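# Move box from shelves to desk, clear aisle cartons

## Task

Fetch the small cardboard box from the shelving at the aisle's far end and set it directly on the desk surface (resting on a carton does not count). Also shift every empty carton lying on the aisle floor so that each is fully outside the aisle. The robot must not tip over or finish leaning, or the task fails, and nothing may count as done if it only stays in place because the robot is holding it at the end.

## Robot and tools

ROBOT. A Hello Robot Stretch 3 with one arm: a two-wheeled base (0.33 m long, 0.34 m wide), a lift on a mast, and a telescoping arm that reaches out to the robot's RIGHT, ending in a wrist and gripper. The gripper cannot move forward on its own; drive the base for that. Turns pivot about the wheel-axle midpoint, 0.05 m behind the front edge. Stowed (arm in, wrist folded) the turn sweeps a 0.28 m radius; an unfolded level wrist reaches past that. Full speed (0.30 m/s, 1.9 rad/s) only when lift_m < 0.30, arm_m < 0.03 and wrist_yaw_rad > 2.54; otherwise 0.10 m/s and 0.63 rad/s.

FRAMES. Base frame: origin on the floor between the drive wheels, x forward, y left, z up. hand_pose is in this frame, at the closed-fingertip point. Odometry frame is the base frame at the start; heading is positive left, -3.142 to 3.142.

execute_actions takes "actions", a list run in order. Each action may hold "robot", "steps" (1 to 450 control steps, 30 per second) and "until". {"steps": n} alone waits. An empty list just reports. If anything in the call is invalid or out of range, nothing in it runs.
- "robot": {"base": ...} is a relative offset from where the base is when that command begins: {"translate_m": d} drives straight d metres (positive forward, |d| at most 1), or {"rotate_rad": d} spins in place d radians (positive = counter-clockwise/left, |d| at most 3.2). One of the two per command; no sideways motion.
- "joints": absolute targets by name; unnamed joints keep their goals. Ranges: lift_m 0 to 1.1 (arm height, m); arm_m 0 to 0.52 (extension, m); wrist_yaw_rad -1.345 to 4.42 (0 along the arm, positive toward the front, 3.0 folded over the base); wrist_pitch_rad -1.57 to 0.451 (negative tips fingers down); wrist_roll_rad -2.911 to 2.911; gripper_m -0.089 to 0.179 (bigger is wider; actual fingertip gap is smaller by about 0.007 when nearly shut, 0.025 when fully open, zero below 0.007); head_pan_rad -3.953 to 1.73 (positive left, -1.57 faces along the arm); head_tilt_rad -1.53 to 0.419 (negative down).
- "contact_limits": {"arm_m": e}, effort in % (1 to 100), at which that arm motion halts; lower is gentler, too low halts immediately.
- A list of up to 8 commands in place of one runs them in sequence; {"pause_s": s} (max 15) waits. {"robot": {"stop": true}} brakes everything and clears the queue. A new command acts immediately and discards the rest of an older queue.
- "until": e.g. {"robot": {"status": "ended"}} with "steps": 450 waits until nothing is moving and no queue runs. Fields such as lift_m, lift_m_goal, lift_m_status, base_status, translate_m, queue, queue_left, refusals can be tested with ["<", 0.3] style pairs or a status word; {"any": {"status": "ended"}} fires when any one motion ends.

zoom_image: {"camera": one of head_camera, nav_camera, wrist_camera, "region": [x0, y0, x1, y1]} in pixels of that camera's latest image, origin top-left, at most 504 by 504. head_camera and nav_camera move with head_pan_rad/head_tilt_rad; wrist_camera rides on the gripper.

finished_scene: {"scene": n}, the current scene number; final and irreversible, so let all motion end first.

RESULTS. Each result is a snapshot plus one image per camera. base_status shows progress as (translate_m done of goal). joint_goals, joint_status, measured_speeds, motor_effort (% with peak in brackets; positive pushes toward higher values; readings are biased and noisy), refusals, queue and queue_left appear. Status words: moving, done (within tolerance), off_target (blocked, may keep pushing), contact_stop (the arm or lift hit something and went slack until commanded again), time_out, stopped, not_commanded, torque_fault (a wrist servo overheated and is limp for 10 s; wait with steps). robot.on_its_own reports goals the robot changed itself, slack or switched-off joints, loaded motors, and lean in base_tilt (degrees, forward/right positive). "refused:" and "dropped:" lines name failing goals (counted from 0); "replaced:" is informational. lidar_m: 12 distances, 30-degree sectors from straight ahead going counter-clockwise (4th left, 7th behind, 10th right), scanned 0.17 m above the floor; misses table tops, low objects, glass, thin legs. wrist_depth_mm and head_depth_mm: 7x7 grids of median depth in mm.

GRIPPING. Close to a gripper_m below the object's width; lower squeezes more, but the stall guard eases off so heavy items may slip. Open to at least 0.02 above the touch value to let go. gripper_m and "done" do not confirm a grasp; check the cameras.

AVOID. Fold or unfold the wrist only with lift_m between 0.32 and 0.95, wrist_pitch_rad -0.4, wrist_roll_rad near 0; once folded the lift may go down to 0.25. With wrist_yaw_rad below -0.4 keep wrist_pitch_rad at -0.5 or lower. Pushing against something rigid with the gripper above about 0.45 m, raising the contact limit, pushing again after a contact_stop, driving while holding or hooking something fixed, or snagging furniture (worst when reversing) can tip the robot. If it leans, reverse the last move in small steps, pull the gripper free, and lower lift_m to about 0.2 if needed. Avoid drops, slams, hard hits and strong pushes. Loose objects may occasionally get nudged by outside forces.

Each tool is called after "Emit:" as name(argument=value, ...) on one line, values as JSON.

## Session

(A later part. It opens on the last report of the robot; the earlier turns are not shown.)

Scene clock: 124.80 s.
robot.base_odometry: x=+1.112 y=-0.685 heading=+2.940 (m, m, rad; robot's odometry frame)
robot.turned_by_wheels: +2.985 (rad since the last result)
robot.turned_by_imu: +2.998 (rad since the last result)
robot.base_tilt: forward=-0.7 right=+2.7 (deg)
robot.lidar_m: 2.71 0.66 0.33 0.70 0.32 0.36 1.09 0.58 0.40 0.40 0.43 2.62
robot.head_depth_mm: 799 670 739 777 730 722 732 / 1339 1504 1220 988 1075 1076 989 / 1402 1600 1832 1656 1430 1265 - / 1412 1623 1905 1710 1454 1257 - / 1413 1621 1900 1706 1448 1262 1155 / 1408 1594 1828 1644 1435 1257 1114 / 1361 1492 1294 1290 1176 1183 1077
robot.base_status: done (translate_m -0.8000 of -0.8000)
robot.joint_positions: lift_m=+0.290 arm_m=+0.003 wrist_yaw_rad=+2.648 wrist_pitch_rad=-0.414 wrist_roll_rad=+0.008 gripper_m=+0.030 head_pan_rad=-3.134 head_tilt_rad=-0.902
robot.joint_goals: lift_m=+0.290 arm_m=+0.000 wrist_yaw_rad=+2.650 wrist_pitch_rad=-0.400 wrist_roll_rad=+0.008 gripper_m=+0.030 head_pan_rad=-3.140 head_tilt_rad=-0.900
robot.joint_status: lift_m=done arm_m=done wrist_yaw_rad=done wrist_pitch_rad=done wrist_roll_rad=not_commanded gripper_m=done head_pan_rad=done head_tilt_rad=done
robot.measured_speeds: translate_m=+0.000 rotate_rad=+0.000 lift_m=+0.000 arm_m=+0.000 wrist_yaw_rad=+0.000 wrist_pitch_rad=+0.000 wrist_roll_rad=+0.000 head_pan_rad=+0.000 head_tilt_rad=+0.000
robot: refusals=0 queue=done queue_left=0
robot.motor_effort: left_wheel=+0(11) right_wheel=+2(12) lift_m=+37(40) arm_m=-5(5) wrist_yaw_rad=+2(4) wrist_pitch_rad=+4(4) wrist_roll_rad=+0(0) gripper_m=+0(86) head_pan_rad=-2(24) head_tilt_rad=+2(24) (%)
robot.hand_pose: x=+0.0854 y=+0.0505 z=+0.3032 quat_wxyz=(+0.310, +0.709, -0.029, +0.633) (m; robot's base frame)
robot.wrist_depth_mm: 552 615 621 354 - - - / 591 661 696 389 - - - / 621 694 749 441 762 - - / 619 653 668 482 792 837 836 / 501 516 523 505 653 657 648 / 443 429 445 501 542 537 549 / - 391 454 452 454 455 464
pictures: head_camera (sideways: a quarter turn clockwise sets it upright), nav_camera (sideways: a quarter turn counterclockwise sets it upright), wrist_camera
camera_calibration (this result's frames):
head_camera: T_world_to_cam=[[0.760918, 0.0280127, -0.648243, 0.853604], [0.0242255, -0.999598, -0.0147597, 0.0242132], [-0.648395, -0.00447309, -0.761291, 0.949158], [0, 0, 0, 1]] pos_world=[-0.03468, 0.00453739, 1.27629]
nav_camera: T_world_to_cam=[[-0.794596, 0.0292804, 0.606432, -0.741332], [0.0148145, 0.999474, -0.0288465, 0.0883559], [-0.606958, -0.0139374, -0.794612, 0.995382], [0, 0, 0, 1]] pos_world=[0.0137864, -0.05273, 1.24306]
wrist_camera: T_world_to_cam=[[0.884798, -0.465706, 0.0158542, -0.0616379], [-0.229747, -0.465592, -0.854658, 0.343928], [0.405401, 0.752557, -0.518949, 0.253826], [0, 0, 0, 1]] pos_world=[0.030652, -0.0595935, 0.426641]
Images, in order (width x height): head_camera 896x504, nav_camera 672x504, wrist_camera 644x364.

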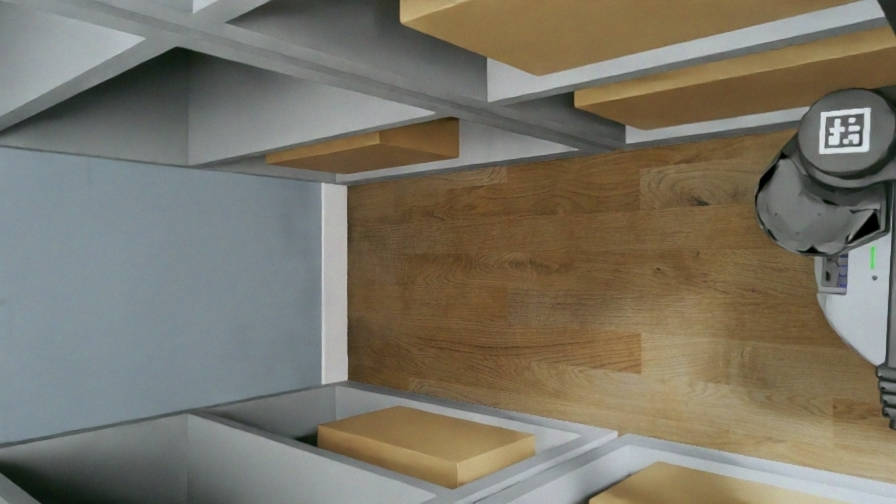

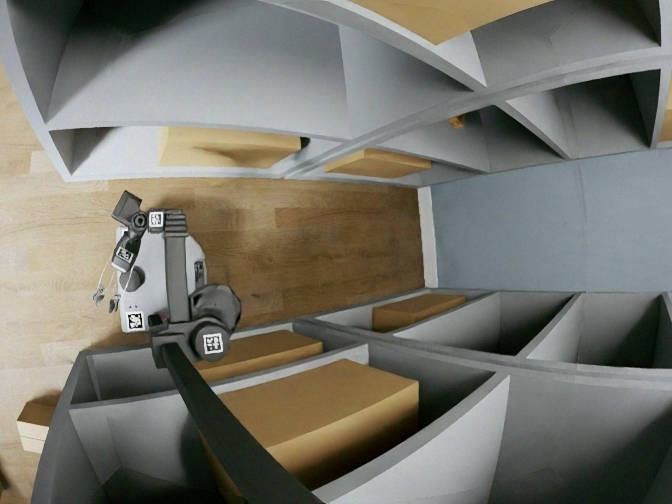

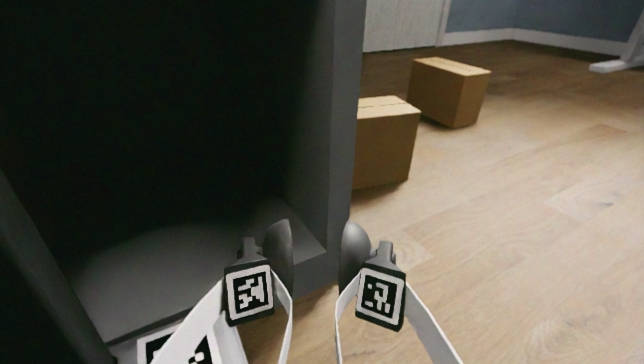

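Emit:
execute_actions(actions=[{"robot":[{"base":{"rotate_rad":0.045}},{"base":{"translate_m":-1.0},"joints":{"head_pan_rad":-1.57}},{"joints":{"lift_m":0.6}},{"joints":{"wrist_yaw_rad":0,"gripper_m":0.13}}],"steps":450,"until":{"robot":{"status":"ended"}}}])

Scene clock: 139.03 s.
robot.base_odometry: x=+2.100 y=-0.842 heading=+2.985 (m, m, rad; robot's odometry frame)
robot.turned_by_wheels: +0.045 (rad since the last result)
robot.turned_by_imu: +0.039 (rad since the last result)
robot.base_tilt: forward=-0.7 right=+2.7 (deg)
robot.lidar_m: 1.24 0.37 0.40 0.26 0.26 0.35 0.60 0.62 0.41 0.40 0.41 0.53
robot.head_depth_mm: 708 611 478 979 850 1173 1139 / 710 611 477 983 851 979 - / 707 609 476 976 852 971 - / 710 608 476 977 848 956 1117 / 711 607 475 973 846 988 1113 / 711 605 474 973 848 1142 1116 / 714 604 473 837 812 980 1114
robot.base_status: done (translate_m -1.0000 of -1.0000)
robot.joint_positions: lift_m=+0.600 arm_m=+0.003 wrist_yaw_rad=+0.003 wrist_pitch_rad=-0.414 wrist_roll_rad=+0.008 gripper_m=+0.130 head_pan_rad=-1.577 head_tilt_rad=-0.902
robot.joint_goals: lift_m=+0.600 arm_m=+0.000 wrist_yaw_rad=+0.000 wrist_pitch_rad=-0.400 wrist_roll_rad=+0.008 gripper_m=+0.130 head_pan_rad=-1.570 head_tilt_rad=-0.900
robot.joint_status: lift_m=done arm_m=done wrist_yaw_rad=done wrist_pitch_rad=done wrist_roll_rad=not_commanded gripper_m=done head_pan_rad=done head_tilt_rad=done
robot.measured_speeds: translate_m=+0.000 rotate_rad=+0.000 lift_m=+0.000 arm_m=+0.000 wrist_yaw_rad=+0.000 wrist_pitch_rad=+0.000 wrist_roll_rad=+0.000 head_pan_rad=+0.000 head_tilt_rad=+0.000
robot: refusals=0 queue=done queue_left=0
robot.motor_effort: left_wheel=+0(11) right_wheel=+2(8) lift_m=+37(42) arm_m=-5(6) wrist_yaw_rad=-3(3) wrist_pitch_rad=+4(4) wrist_roll_rad=+0(0) gripper_m=+0(87) head_pan_rad=+3(24) head_tilt_rad=+1(1) (%)
robot.hand_pose: x=-0.0208 y=-0.3724 z=+0.6131 quat_wxyz=(+0.690, +0.146, -0.694, -0.145) (m; robot's base frame)
robot.wrist_depth_mm: 380 510 532 532 533 527 527 / 382 570 580 590 572 583 567 / 377 495 506 514 518 496 533 / 354 371 377 381 385 363 392 / 294 310 296 303 303 306 307 / 247 - 248 250 252 258 255 / 223 224 225 223 222 223 225
pictures: head_camera (sideways: a quarter turn clockwise sets it upright), nav_camera (sideways: a quarter turn counterclockwise sets it upright), wrist_camera
camera_calibration (this result's frames):
head_camera: T_world_to_cam=[[-0.0173873, 0.761231, -0.648247, 0.858358], [0.999838, 0.0102683, -0.0147598, 0.0182621], [-0.00457919, -0.648399, -0.761287, 0.945226], [0, 0, 0, 1]] pos_world=[0.00099377, -0.0407128, 1.27629]
nav_camera: T_world_to_cam=[[-0.0403703, -0.794106, 0.606437, -0.745939], [-0.99917, 0.0287658, -0.0288467, 0.0945414], [0.00546264, -0.607098, -0.794608, 0.991642], [0, 0, 0, 1]] pos_world=[0.0589321, 0.00694915, 1.24306]
wrist_camera: T_world_to_cam=[[-0.999794, -0.0126884, 0.0158509, -0.0400204], [-0.0201347, 0.519037, -0.854515, 0.758492], [0.00261517, -0.854658, -0.519185, 0.169168], [0, 0, 0, 1]] pos_world=[-0.0251825, -0.249613, 0.736606]
Images, in order (width x height): head_camera 896x504, nav_camera 672x504, wrist_camera 644x364.

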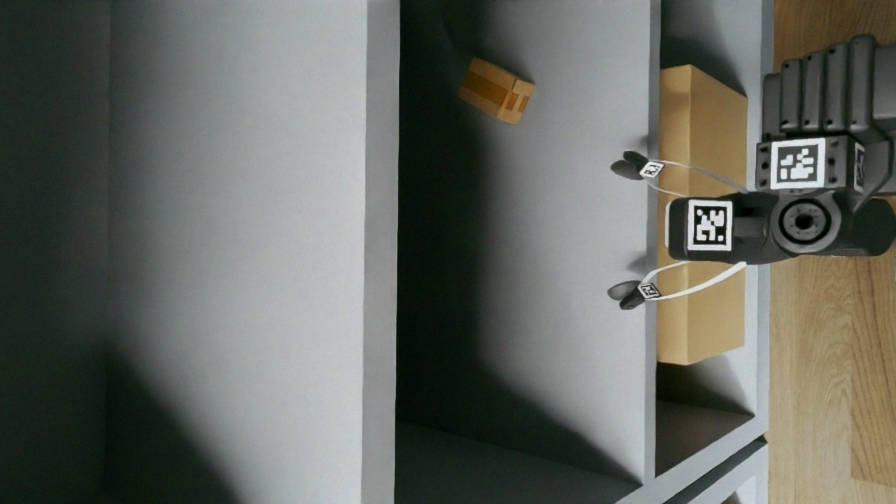

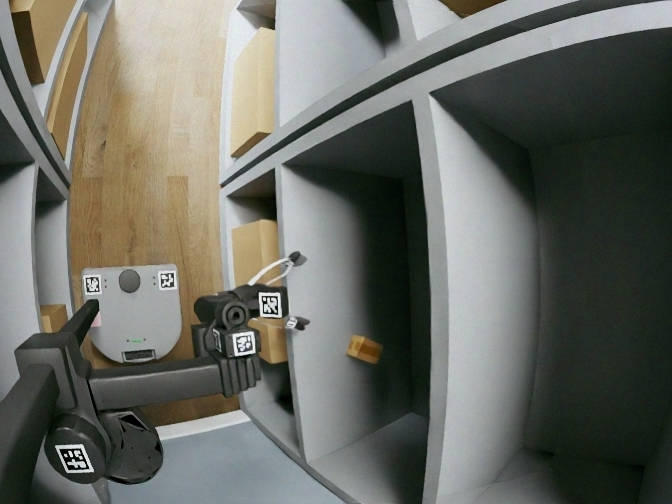

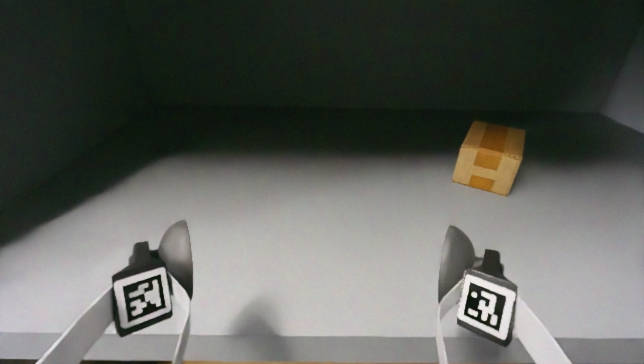

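Emit:
execute_actions(actions=[{"robot":[{"base":{"translate_m":-0.125},"joints":{"wrist_yaw_rad":-0.35,"lift_m":0.63,"arm_m":0.24,"gripper_m":0.15}},{"joints":{"lift_m":0.55}}],"steps":450,"until":{"robot":{"status":"ended"}}}])

Scene clock: 148.83 s.
robot.base_odometry: x=+2.223 y=-0.861 heading=+2.985 (m, m, rad; robot's odometry frame)
robot.turned_by_wheels: +0.000 (rad since the last result)
robot.turned_by_imu: +0.001 (rad since the last result)
robot.base_tilt: forward=-0.6 right=+2.7 (deg)
robot.lidar_m: 1.37 0.47 0.57 0.25 0.26 0.35 0.48 0.49 0.42 0.40 0.41 0.56
robot.head_depth_mm: 710 611 477 980 853 1148 1122 / 710 610 477 975 853 1167 - / 711 609 476 978 - 1051 1119 / 713 608 476 977 858 991 1118 / 713 607 474 977 846 993 1111 / 713 605 474 973 847 996 1113 / 715 604 473 999 846 1144 1115
robot.base_status: done (translate_m -0.1250 of -0.1250)
robot.joint_positions: lift_m=+0.550 arm_m=+0.240 wrist_yaw_rad=-0.348 wrist_pitch_rad=-0.414 wrist_roll_rad=+0.008 gripper_m=+0.150 head_pan_rad=-1.577 head_tilt_rad=-0.902
robot.joint_goals: lift_m=+0.550 arm_m=+0.240 wrist_yaw_rad=-0.350 wrist_pitch_rad=-0.400 wrist_roll_rad=+0.008 gripper_m=+0.150 head_pan_rad=-1.570 head_tilt_rad=-0.900
robot.joint_status: lift_m=done arm_m=done wrist_yaw_rad=done wrist_pitch_rad=done wrist_roll_rad=not_commanded gripper_m=done head_pan_rad=done head_tilt_rad=done
robot.measured_speeds: translate_m=+0.000 rotate_rad=+0.000 lift_m=+0.000 arm_m=+0.000 wrist_yaw_rad=+0.000 wrist_pitch_rad=+0.000 wrist_roll_rad=+0.000 head_pan_rad=+0.000 head_tilt_rad=+0.000
robot: refusals=0 queue=done queue_left=0
robot.motor_effort: left_wheel=+0(6) right_wheel=+1(3) lift_m=+16(41) arm_m=+5(7) wrist_yaw_rad=-2(4) wrist_pitch_rad=+4(4) wrist_roll_rad=+0(0) gripper_m=-1(78) head_pan_rad=+2(2) head_tilt_rad=+1(0) (%)
robot.hand_pose: x=-0.0982 y=-0.5959 z=+0.5640 quat_wxyz=(+0.654, +0.023, -0.709, -0.263) (m; robot's base frame)
robot.wrist_depth_mm: 271 289 313 344 380 387 305 / 288 311 340 378 421 402 311 / 307 334 357 381 389 381 318 / 277 281 283 190 290 291 294 / 221 231 215 152 228 240 231 / 191 - 130 125 189 - 191 / - 155 151 132 161 158 163
pictures: head_camera (sideways: a quarter turn clockwise sets it upright), nav_camera (sideways: a quarter turn counterclockwise sets it upright), wrist_camera
camera_calibration (this result's frames):
head_camera: T_world_to_cam=[[-0.0173881, 0.761231, -0.648247, 0.858358], [0.999838, 0.0102693, -0.0147598, 0.0182621], [-0.00457857, -0.648399, -0.761287, 0.945226], [0, 0, 0, 1]] pos_world=[0.000993809, -0.0407128, 1.27629]
nav_camera: T_world_to_cam=[[-0.0403696, -0.794106, 0.606437, -0.745939], [-0.99917, 0.0287649, -0.0288467, 0.0945414], [0.00546322, -0.607098, -0.794608, 0.991642], [0, 0, 0, 1]] pos_world=[0.0589321, 0.00694919, 1.24306]
wrist_camera: T_world_to_cam=[[-0.943133, 0.332038, 0.0158493, 0.0915378], [0.159708, 0.494424, -0.854423, 0.83392], [-0.291537, -0.803303, -0.519337, -0.0453655], [0, 0, 0, 1]] pos_world=[-0.0600772, -0.479147, 0.68751]
Images, in order (width x height): head_camera 896x504, nav_camera 672x504, wrist_camera 644x364.

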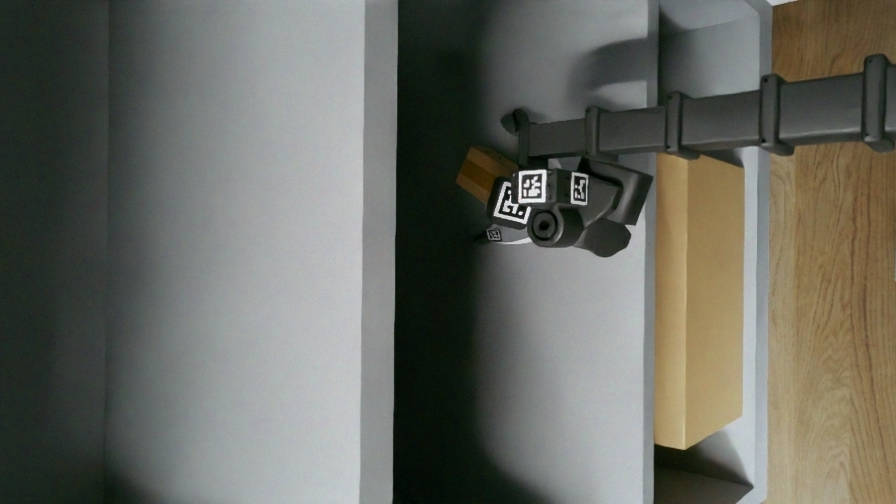

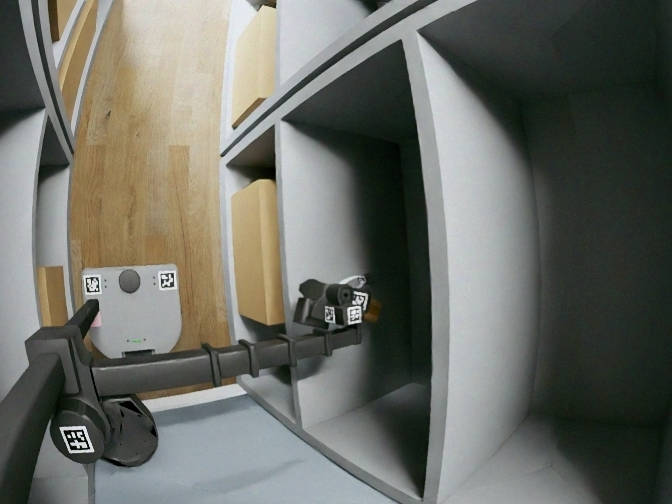

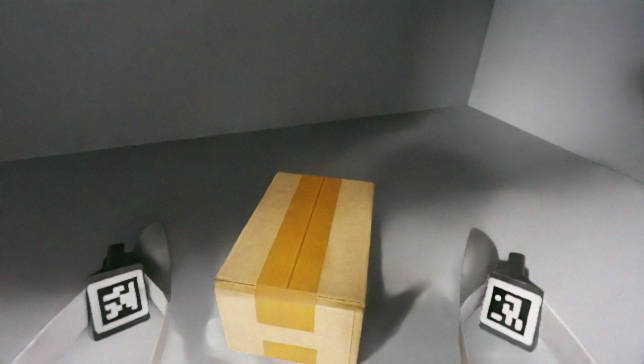

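Emit:
execute_actions(actions=[{"robot":[{"joints":{"gripper_m":0.03}},{"joints":{"lift_m":0.59}},{"joints":{"arm_m":0,"wrist_yaw_rad":2.65,"head_pan_rad":0,"head_tilt_rad":-0.5}},{"base":{"rotate_rad":-0.03},"joints":{"lift_m":0.28}},{"base":{"translate_m":1}},{"base":{"translate_m":1}}],"steps":450,"until":{"robot":{"status":"ended"}}},{"steps":300,"until":{"robot":{"status":"ended"}}}])

Scene clock: 171.17 s.
robot.base_odometry: x=+0.258 y=-0.490 heading=+2.955 (m, m, rad; robot's odometry frame)
robot.turned_by_wheels: -0.030 (rad since the last result)
robot.turned_by_imu: -0.007 (rad since the last result)
robot.base_tilt: forward=-0.7 right=+2.7 (deg)
robot.lidar_m: 1.84 2.01 1.96 0.67 0.61 0.69 1.15 0.69 0.85 1.88 1.93 2.39
robot.head_depth_mm: 1916 2085 2235 2473 2132 1645 1335 / 1918 2087 1831 2455 2110 1637 1341 / 1916 2070 2035 2492 2087 1643 1334 / 1932 2068 1999 2468 2114 1636 1332 / 1928 2073 1977 2458 2100 1623 1328 / 1914 2076 1967 2463 2081 1626 1324 / 1904 2073 1933 2460 2085 1624 1317
robot.base_status: done (translate_m +1.0000 of +1.0000)
robot.joint_positions: lift_m=+0.280 arm_m=+0.003 wrist_yaw_rad=+2.648 wrist_pitch_rad=-0.421 wrist_roll_rad=+0.008 gripper_m=+0.031 head_pan_rad=-0.007 head_tilt_rad=-0.506
robot.joint_goals: lift_m=+0.280 arm_m=+0.000 wrist_yaw_rad=+2.650 wrist_pitch_rad=-0.400 wrist_roll_rad=+0.008 gripper_m=+0.030 head_pan_rad=+0.000 head_tilt_rad=-0.500
robot.joint_status: lift_m=done arm_m=done wrist_yaw_rad=done wrist_pitch_rad=done wrist_roll_rad=not_commanded gripper_m=done head_pan_rad=done head_tilt_rad=done
robot.measured_speeds: translate_m=+0.000 rotate_rad=+0.000 lift_m=+0.000 arm_m=+0.000 wrist_yaw_rad=+0.000 wrist_pitch_rad=+0.000 wrist_roll_rad=+0.000 head_pan_rad=+0.000 head_tilt_rad=+0.000
robot: refusals=0 queue=done queue_left=0
robot.motor_effort: left_wheel=+1(13) right_wheel=+1(5) lift_m=+17(37) arm_m=-6(9) wrist_yaw_rad=+3(4) wrist_pitch_rad=+6(6) wrist_roll_rad=+0(0) gripper_m=-17(92) head_pan_rad=+2(25) head_tilt_rad=+4(30) (%)
robot.hand_pose: x=+0.0849 y=+0.0496 z=+0.2924 quat_wxyz=(+0.313, +0.709, -0.027, +0.632) (m; robot's base frame)
robot.wrist_depth_mm: - - - - - - - / - - - - - - - / - - 904 - - - - / 753 767 763 770 793 799 813 / 613 620 619 156 633 620 631 / - 504 130 129 - 524 535 / - - 142 136 432 444 451
pictures: head_camera (sideways: a quarter turn clockwise sets it upright), nav_camera (sideways: a quarter turn counterclockwise sets it upright), wrist_camera
camera_calibration (this result's frames):
head_camera: T_world_to_cam=[[-0.452955, -0.0187327, -0.891336, 1.17789], [-0.00229354, 0.9998, -0.0198467, 0.0310067], [0.89153, -0.00694534, -0.452908, 0.5386], [0, 0, 0, 1]] pos_world=[0.0534245, -0.00519475, 1.29445]
nav_camera: T_world_to_cam=[[0.499308, -0.0391533, 0.865539, -1.08694], [-0.0169393, -0.999229, -0.035429, 0.0971361], [0.866259, 0.00302841, -0.499586, 0.602641], [0, 0, 0, 1]] pos_world=[0.0223184, 0.0526789, 1.2453]
wrist_camera: T_world_to_cam=[[0.884883, -0.465545, 0.0157879, -0.0614355], [-0.232764, -0.471275, -0.850718, 0.333584], [0.403488, 0.749111, -0.525385, 0.251235], [0, 0, 0, 1]] pos_world=[0.0306391, -0.0595943, 0.416751]
Images, in order (width x height): head_camera 896x504, nav_camera 672x504, wrist_camera 644x364.

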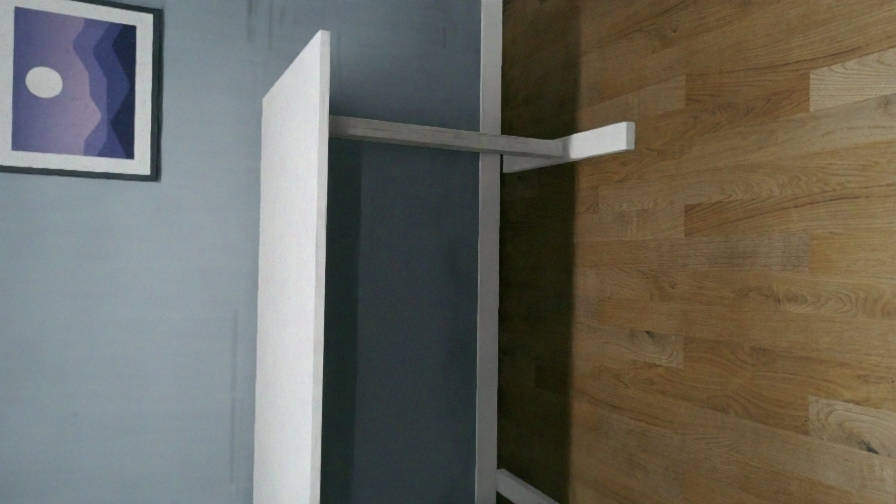

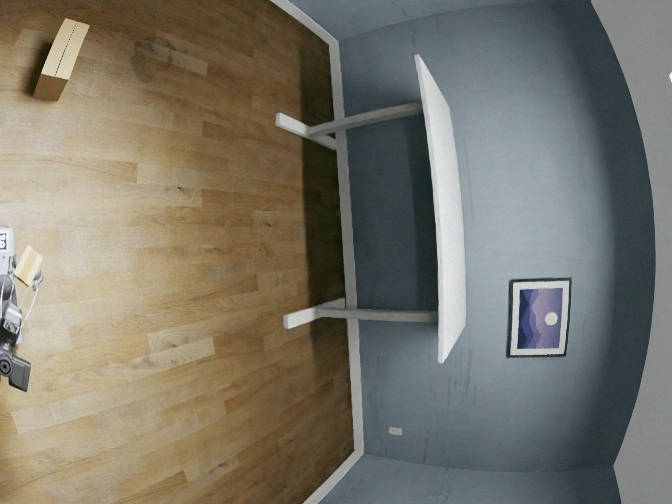

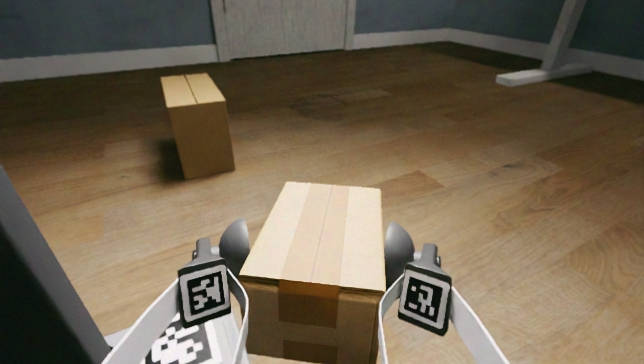

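This desk is taller (~0.92), with its edge about 1.43 m ahead.

Emit:
execute_actions(actions=[{"robot":[{"base":{"translate_m":0.85}},{"base":{"rotate_rad":1.56},"joints":{"lift_m":1.04,"wrist_yaw_rad":0,"head_pan_rad":-1.4,"head_tilt_rad":-0.6}},{"joints":{"arm_m":0.4}}],"steps":450,"until":{"robot":{"status":"ended"}}},{"steps":300,"until":{"robot":{"status":"ended"}}}])

Scene clock: 189.93 s.
robot.base_odometry: x=-0.577 y=-0.332 heading=-1.769 (m, m, rad; robot's odometry frame)
robot.turned_by_wheels: +1.560 (rad since the last result)
robot.turned_by_imu: +1.585 (rad since the last result)
robot.base_tilt: forward=-0.6 right=+2.7 (deg)
robot.lidar_m: 1.89 0.97 0.95 1.49 1.51 1.94 1.86 1.91 1.01 1.43 1.29 1.98
robot.head_depth_mm: 1149 - 907 719 1706 1482 1262 / 1163 1256 850 719 1729 1519 1257 / 1189 1291 1029 754 1757 1511 1264 / 1204 1320 1029 750 1795 1507 1258 / 1230 1349 1017 790 1819 1501 1251 / 1254 1373 1017 787 1845 1508 1253 / 1273 1405 1010 1763 1885 1503 1253
robot.base_status: done (rotate_rad +1.5599 of +1.5600)
robot.joint_positions: lift_m=+1.040 arm_m=+0.400 wrist_yaw_rad=+0.002 wrist_pitch_rad=-0.422 wrist_roll_rad=+0.008 gripper_m=+0.031 head_pan_rad=-1.393 head_tilt_rad=-0.593
robot.joint_goals: lift_m=+1.040 arm_m=+0.400 wrist_yaw_rad=+0.000 wrist_pitch_rad=-0.400 wrist_roll_rad=+0.008 gripper_m=+0.030 head_pan_rad=-1.400 head_tilt_rad=-0.600
robot.joint_status: lift_m=done arm_m=done wrist_yaw_rad=done wrist_pitch_rad=done wrist_roll_rad=not_commanded gripper_m=done head_pan_rad=done head_tilt_rad=done
robot.measured_speeds: translate_m=+0.000 rotate_rad=+0.000 lift_m=+0.000 arm_m=+0.000 wrist_yaw_rad=+0.000 wrist_pitch_rad=+0.000 wrist_roll_rad=+0.000 head_pan_rad=+0.000 head_tilt_rad=+0.000
robot: refusals=0 queue=done queue_left=0
robot.motor_effort: left_wheel=-2(9) right_wheel=+3(8) lift_m=+38(38) arm_m=+6(6) wrist_yaw_rad=-1(3) wrist_pitch_rad=+6(6) wrist_roll_rad=+0(0) gripper_m=-18(16) head_pan_rad=-2(29) head_tilt_rad=-3(16) (%)
robot.hand_pose: x=-0.0211 y=-0.7685 z=+1.0513 quat_wxyz=(+0.689, +0.148, -0.694, -0.148) (m; robot's base frame)
robot.wrist_depth_mm: 714 724 721 711 718 727 745 / 753 772 776 771 776 794 802 / 541 543 542 549 568 588 835 / 402 407 411 419 418 420 428 / 323 325 331 156 333 335 340 / 269 272 131 129 - 278 280 / 232 231 221 137 230 240 238
pictures: head_camera (sideways: a quarter turn clockwise sets it upright), nav_camera (sideways: a quarter turn counterclockwise sets it upright), wrist_camera
camera_calibration (this result's frames):
head_camera: T_world_to_cam=[[-0.114875, 0.516045, -0.848823, 1.12038], [0.982098, 0.187414, -0.0189732, 0.0238626], [0.14929, -0.835807, -0.528336, 0.641272], [0, 0, 0, 1]] pos_world=[0.00953346, -0.0466609, 1.29027]
nav_camera: T_world_to_cam=[[0.0660549, -0.569866, 0.819079, -1.02371], [-0.985898, -0.163767, -0.0344312, 0.101744], [0.153759, -0.805254, -0.572647, 0.702044], [0, 0, 0, 1]] pos_world=[0.0599843, -0.00139254, 1.24403]
wrist_camera: T_world_to_cam=[[-0.999809, -0.0115337, 0.0157803, -0.0513208], [-0.0194874, 0.525731, -0.850427, 1.33939], [0.00151242, -0.850573, -0.525856, 0.0683005], [0, 0, 0, 1]] pos_world=[-0.025313, -0.646659, 1.17578]
Images, in order (width x height): head_camera 896x504, nav_camera 672x504, wrist_camera 644x364.

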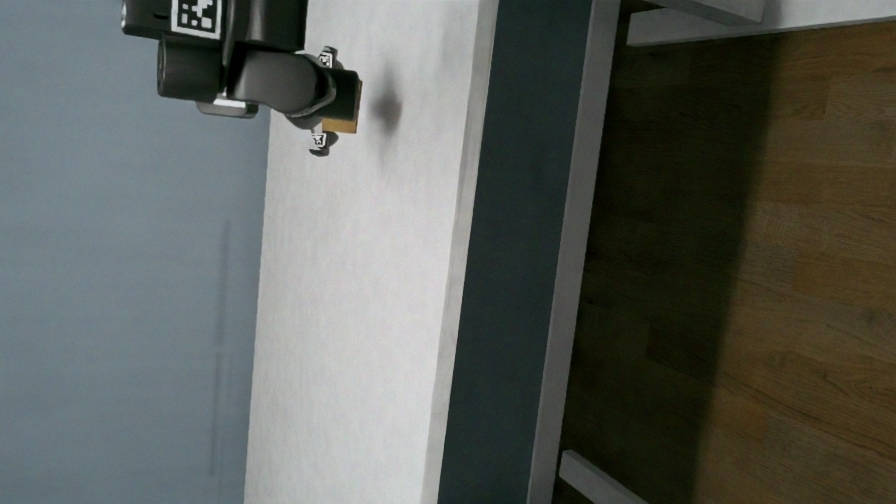

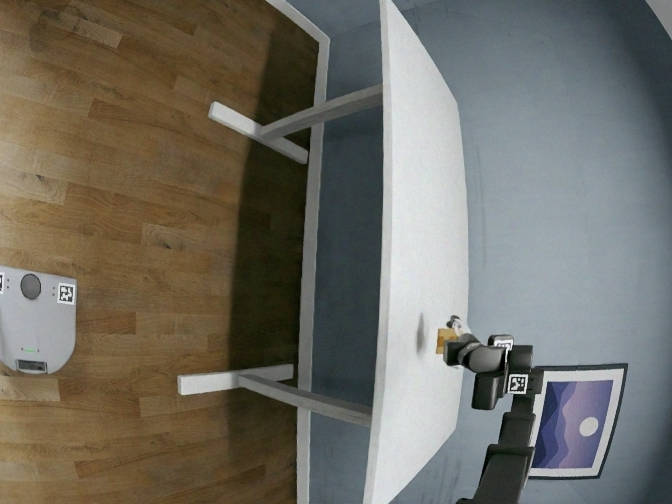

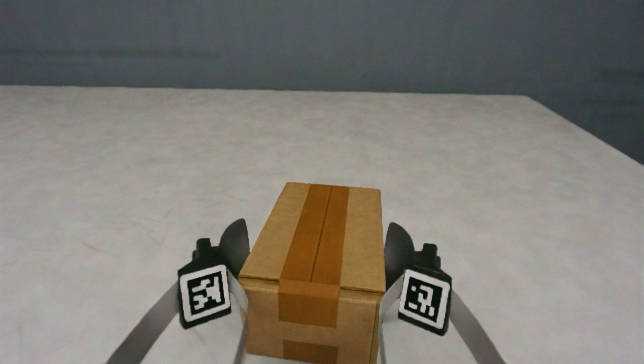

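Emit:
execute_actions(actions=[{"robot":[{"joints":{"lift_m":0.975,"arm_m":0.44}},{"joints":{"gripper_m":0.12}},{"joints":{"lift_m":1.04,"arm_m":0.33}}],"steps":450,"until":{"robot":{"status":"ended"}}}])

Scene clock: 198.27 s.
robot.base_odometry: x=-0.577 y=-0.332 heading=-1.769 (m, m, rad; robot's odometry frame)
robot.turned_by_wheels: +0.000 (rad since the last result)
robot.turned_by_imu: +0.002 (rad since the last result)
robot.base_tilt: forward=-0.7 right=+2.7 (deg)
robot.lidar_m: 1.89 0.97 0.95 1.50 1.52 1.94 1.86 1.91 1.01 1.43 1.29 1.98
robot.head_depth_mm: 1149 - - 719 1704 1482 1264 / 1168 1262 1170 718 1729 1518 1259 / 1190 1293 1033 754 1768 1509 1256 / 1205 1319 1027 751 1778 1511 1258 / 1230 1348 1021 788 1813 1511 1260 / 1251 1372 1013 788 1859 1499 1256 / 1275 1403 1012 1761 1874 1501 1251
robot.base_status: done (rotate_rad +1.5599 of +1.5600)
robot.joint_positions: lift_m=+1.040 arm_m=+0.330 wrist_yaw_rad=+0.002 wrist_pitch_rad=-0.419 wrist_roll_rad=+0.008 gripper_m=+0.120 head_pan_rad=-1.393 head_tilt_rad=-0.593
robot.joint_goals: lift_m=+1.040 arm_m=+0.330 wrist_yaw_rad=+0.000 wrist_pitch_rad=-0.400 wrist_roll_rad=+0.008 gripper_m=+0.120 head_pan_rad=-1.400 head_tilt_rad=-0.600
robot.joint_status: lift_m=done arm_m=done wrist_yaw_rad=done wrist_pitch_rad=done wrist_roll_rad=not_commanded gripper_m=done head_pan_rad=done head_tilt_rad=done
robot.measured_speeds: translate_m=+0.000 rotate_rad=+0.000 lift_m=+0.000 arm_m=+0.000 wrist_yaw_rad=+0.000 wrist_pitch_rad=+0.000 wrist_roll_rad=+0.000 head_pan_rad=+0.000 head_tilt_rad=+0.000
robot: refusals=0 queue=done queue_left=0
robot.motor_effort: left_wheel=-1(1) right_wheel=+3(2) lift_m=+37(40) arm_m=-5(5) wrist_yaw_rad=-1(1) wrist_pitch_rad=+5(6) wrist_roll_rad=+0(0) gripper_m=+0(85) head_pan_rad=-2(2) head_tilt_rad=-3(2) (%)
robot.hand_pose: x=-0.0211 y=-0.6996 z=+1.0520 quat_wxyz=(+0.689, +0.147, -0.694, -0.147) (m; robot's base frame)
robot.wrist_depth_mm: 781 787 772 788 789 784 795 / 822 816 833 815 828 842 880 / 545 555 562 576 560 575 932 / 405 408 410 404 419 429 421 / 326 332 332 268 337 336 340 / 273 281 273 273 279 281 281 / 241 228 234 237 237 230 240
pictures: head_camera (sideways: a quarter turn clockwise sets it upright), nav_camera (sideways: a quarter turn counterclockwise sets it upright), wrist_camera
camera_calibration (this result's frames):
head_camera: T_world_to_cam=[[-0.114875, 0.516045, -0.848823, 1.12038], [0.982098, 0.187413, -0.0189732, 0.0238626], [0.14929, -0.835807, -0.528336, 0.641272], [0, 0, 0, 1]] pos_world=[0.00953344, -0.0466609, 1.29027]
nav_camera: T_world_to_cam=[[0.0660547, -0.569866, 0.819079, -1.02371], [-0.985898, -0.163767, -0.0344312, 0.101744], [0.153759, -0.805254, -0.572647, 0.702045], [0, 0, 0, 1]] pos_world=[0.0599843, -0.00139255, 1.24403]
wrist_camera: T_world_to_cam=[[-0.999809, -0.0114835, 0.0158094, -0.0505327], [-0.0194812, 0.523192, -0.851992, 1.30364], [0.00151249, -0.852138, -0.523316, 0.123473], [0, 0, 0, 1]] pos_world=[-0.0253133, -0.577418, 1.17611]
Images, in order (width x height): head_camera 896x504, nav_camera 672x504, wrist_camera 644x364.

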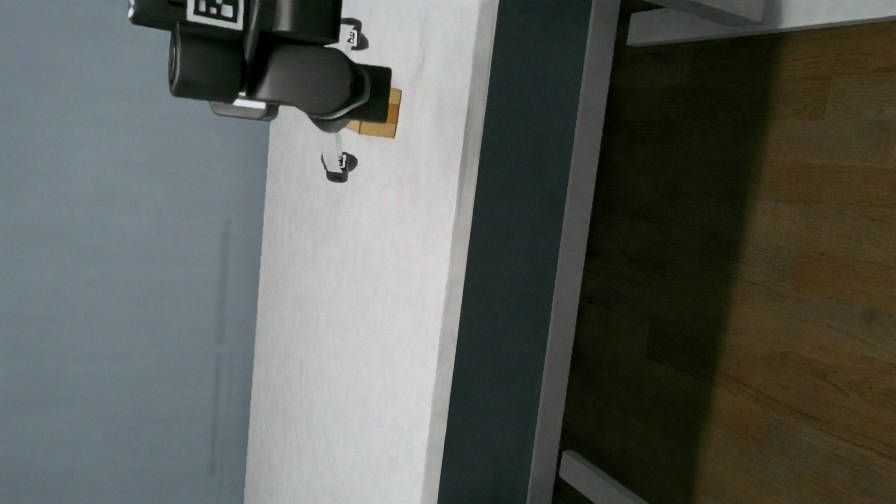

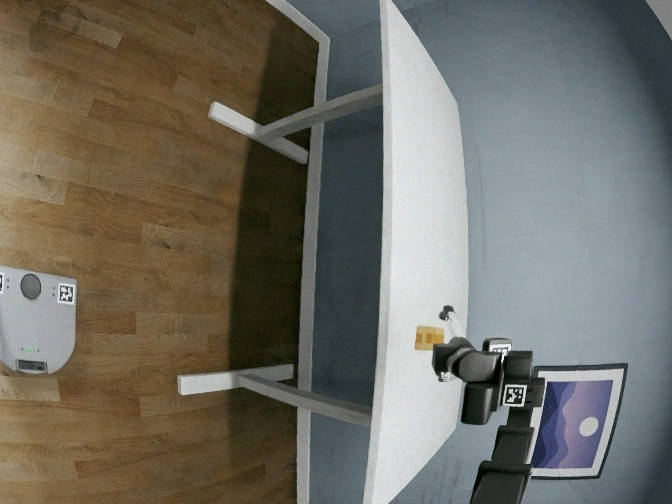

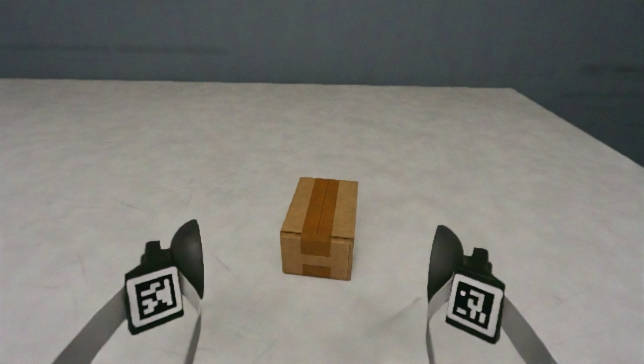

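Emit:
finished_scene(scene=2)

The scene is finished: the task was done.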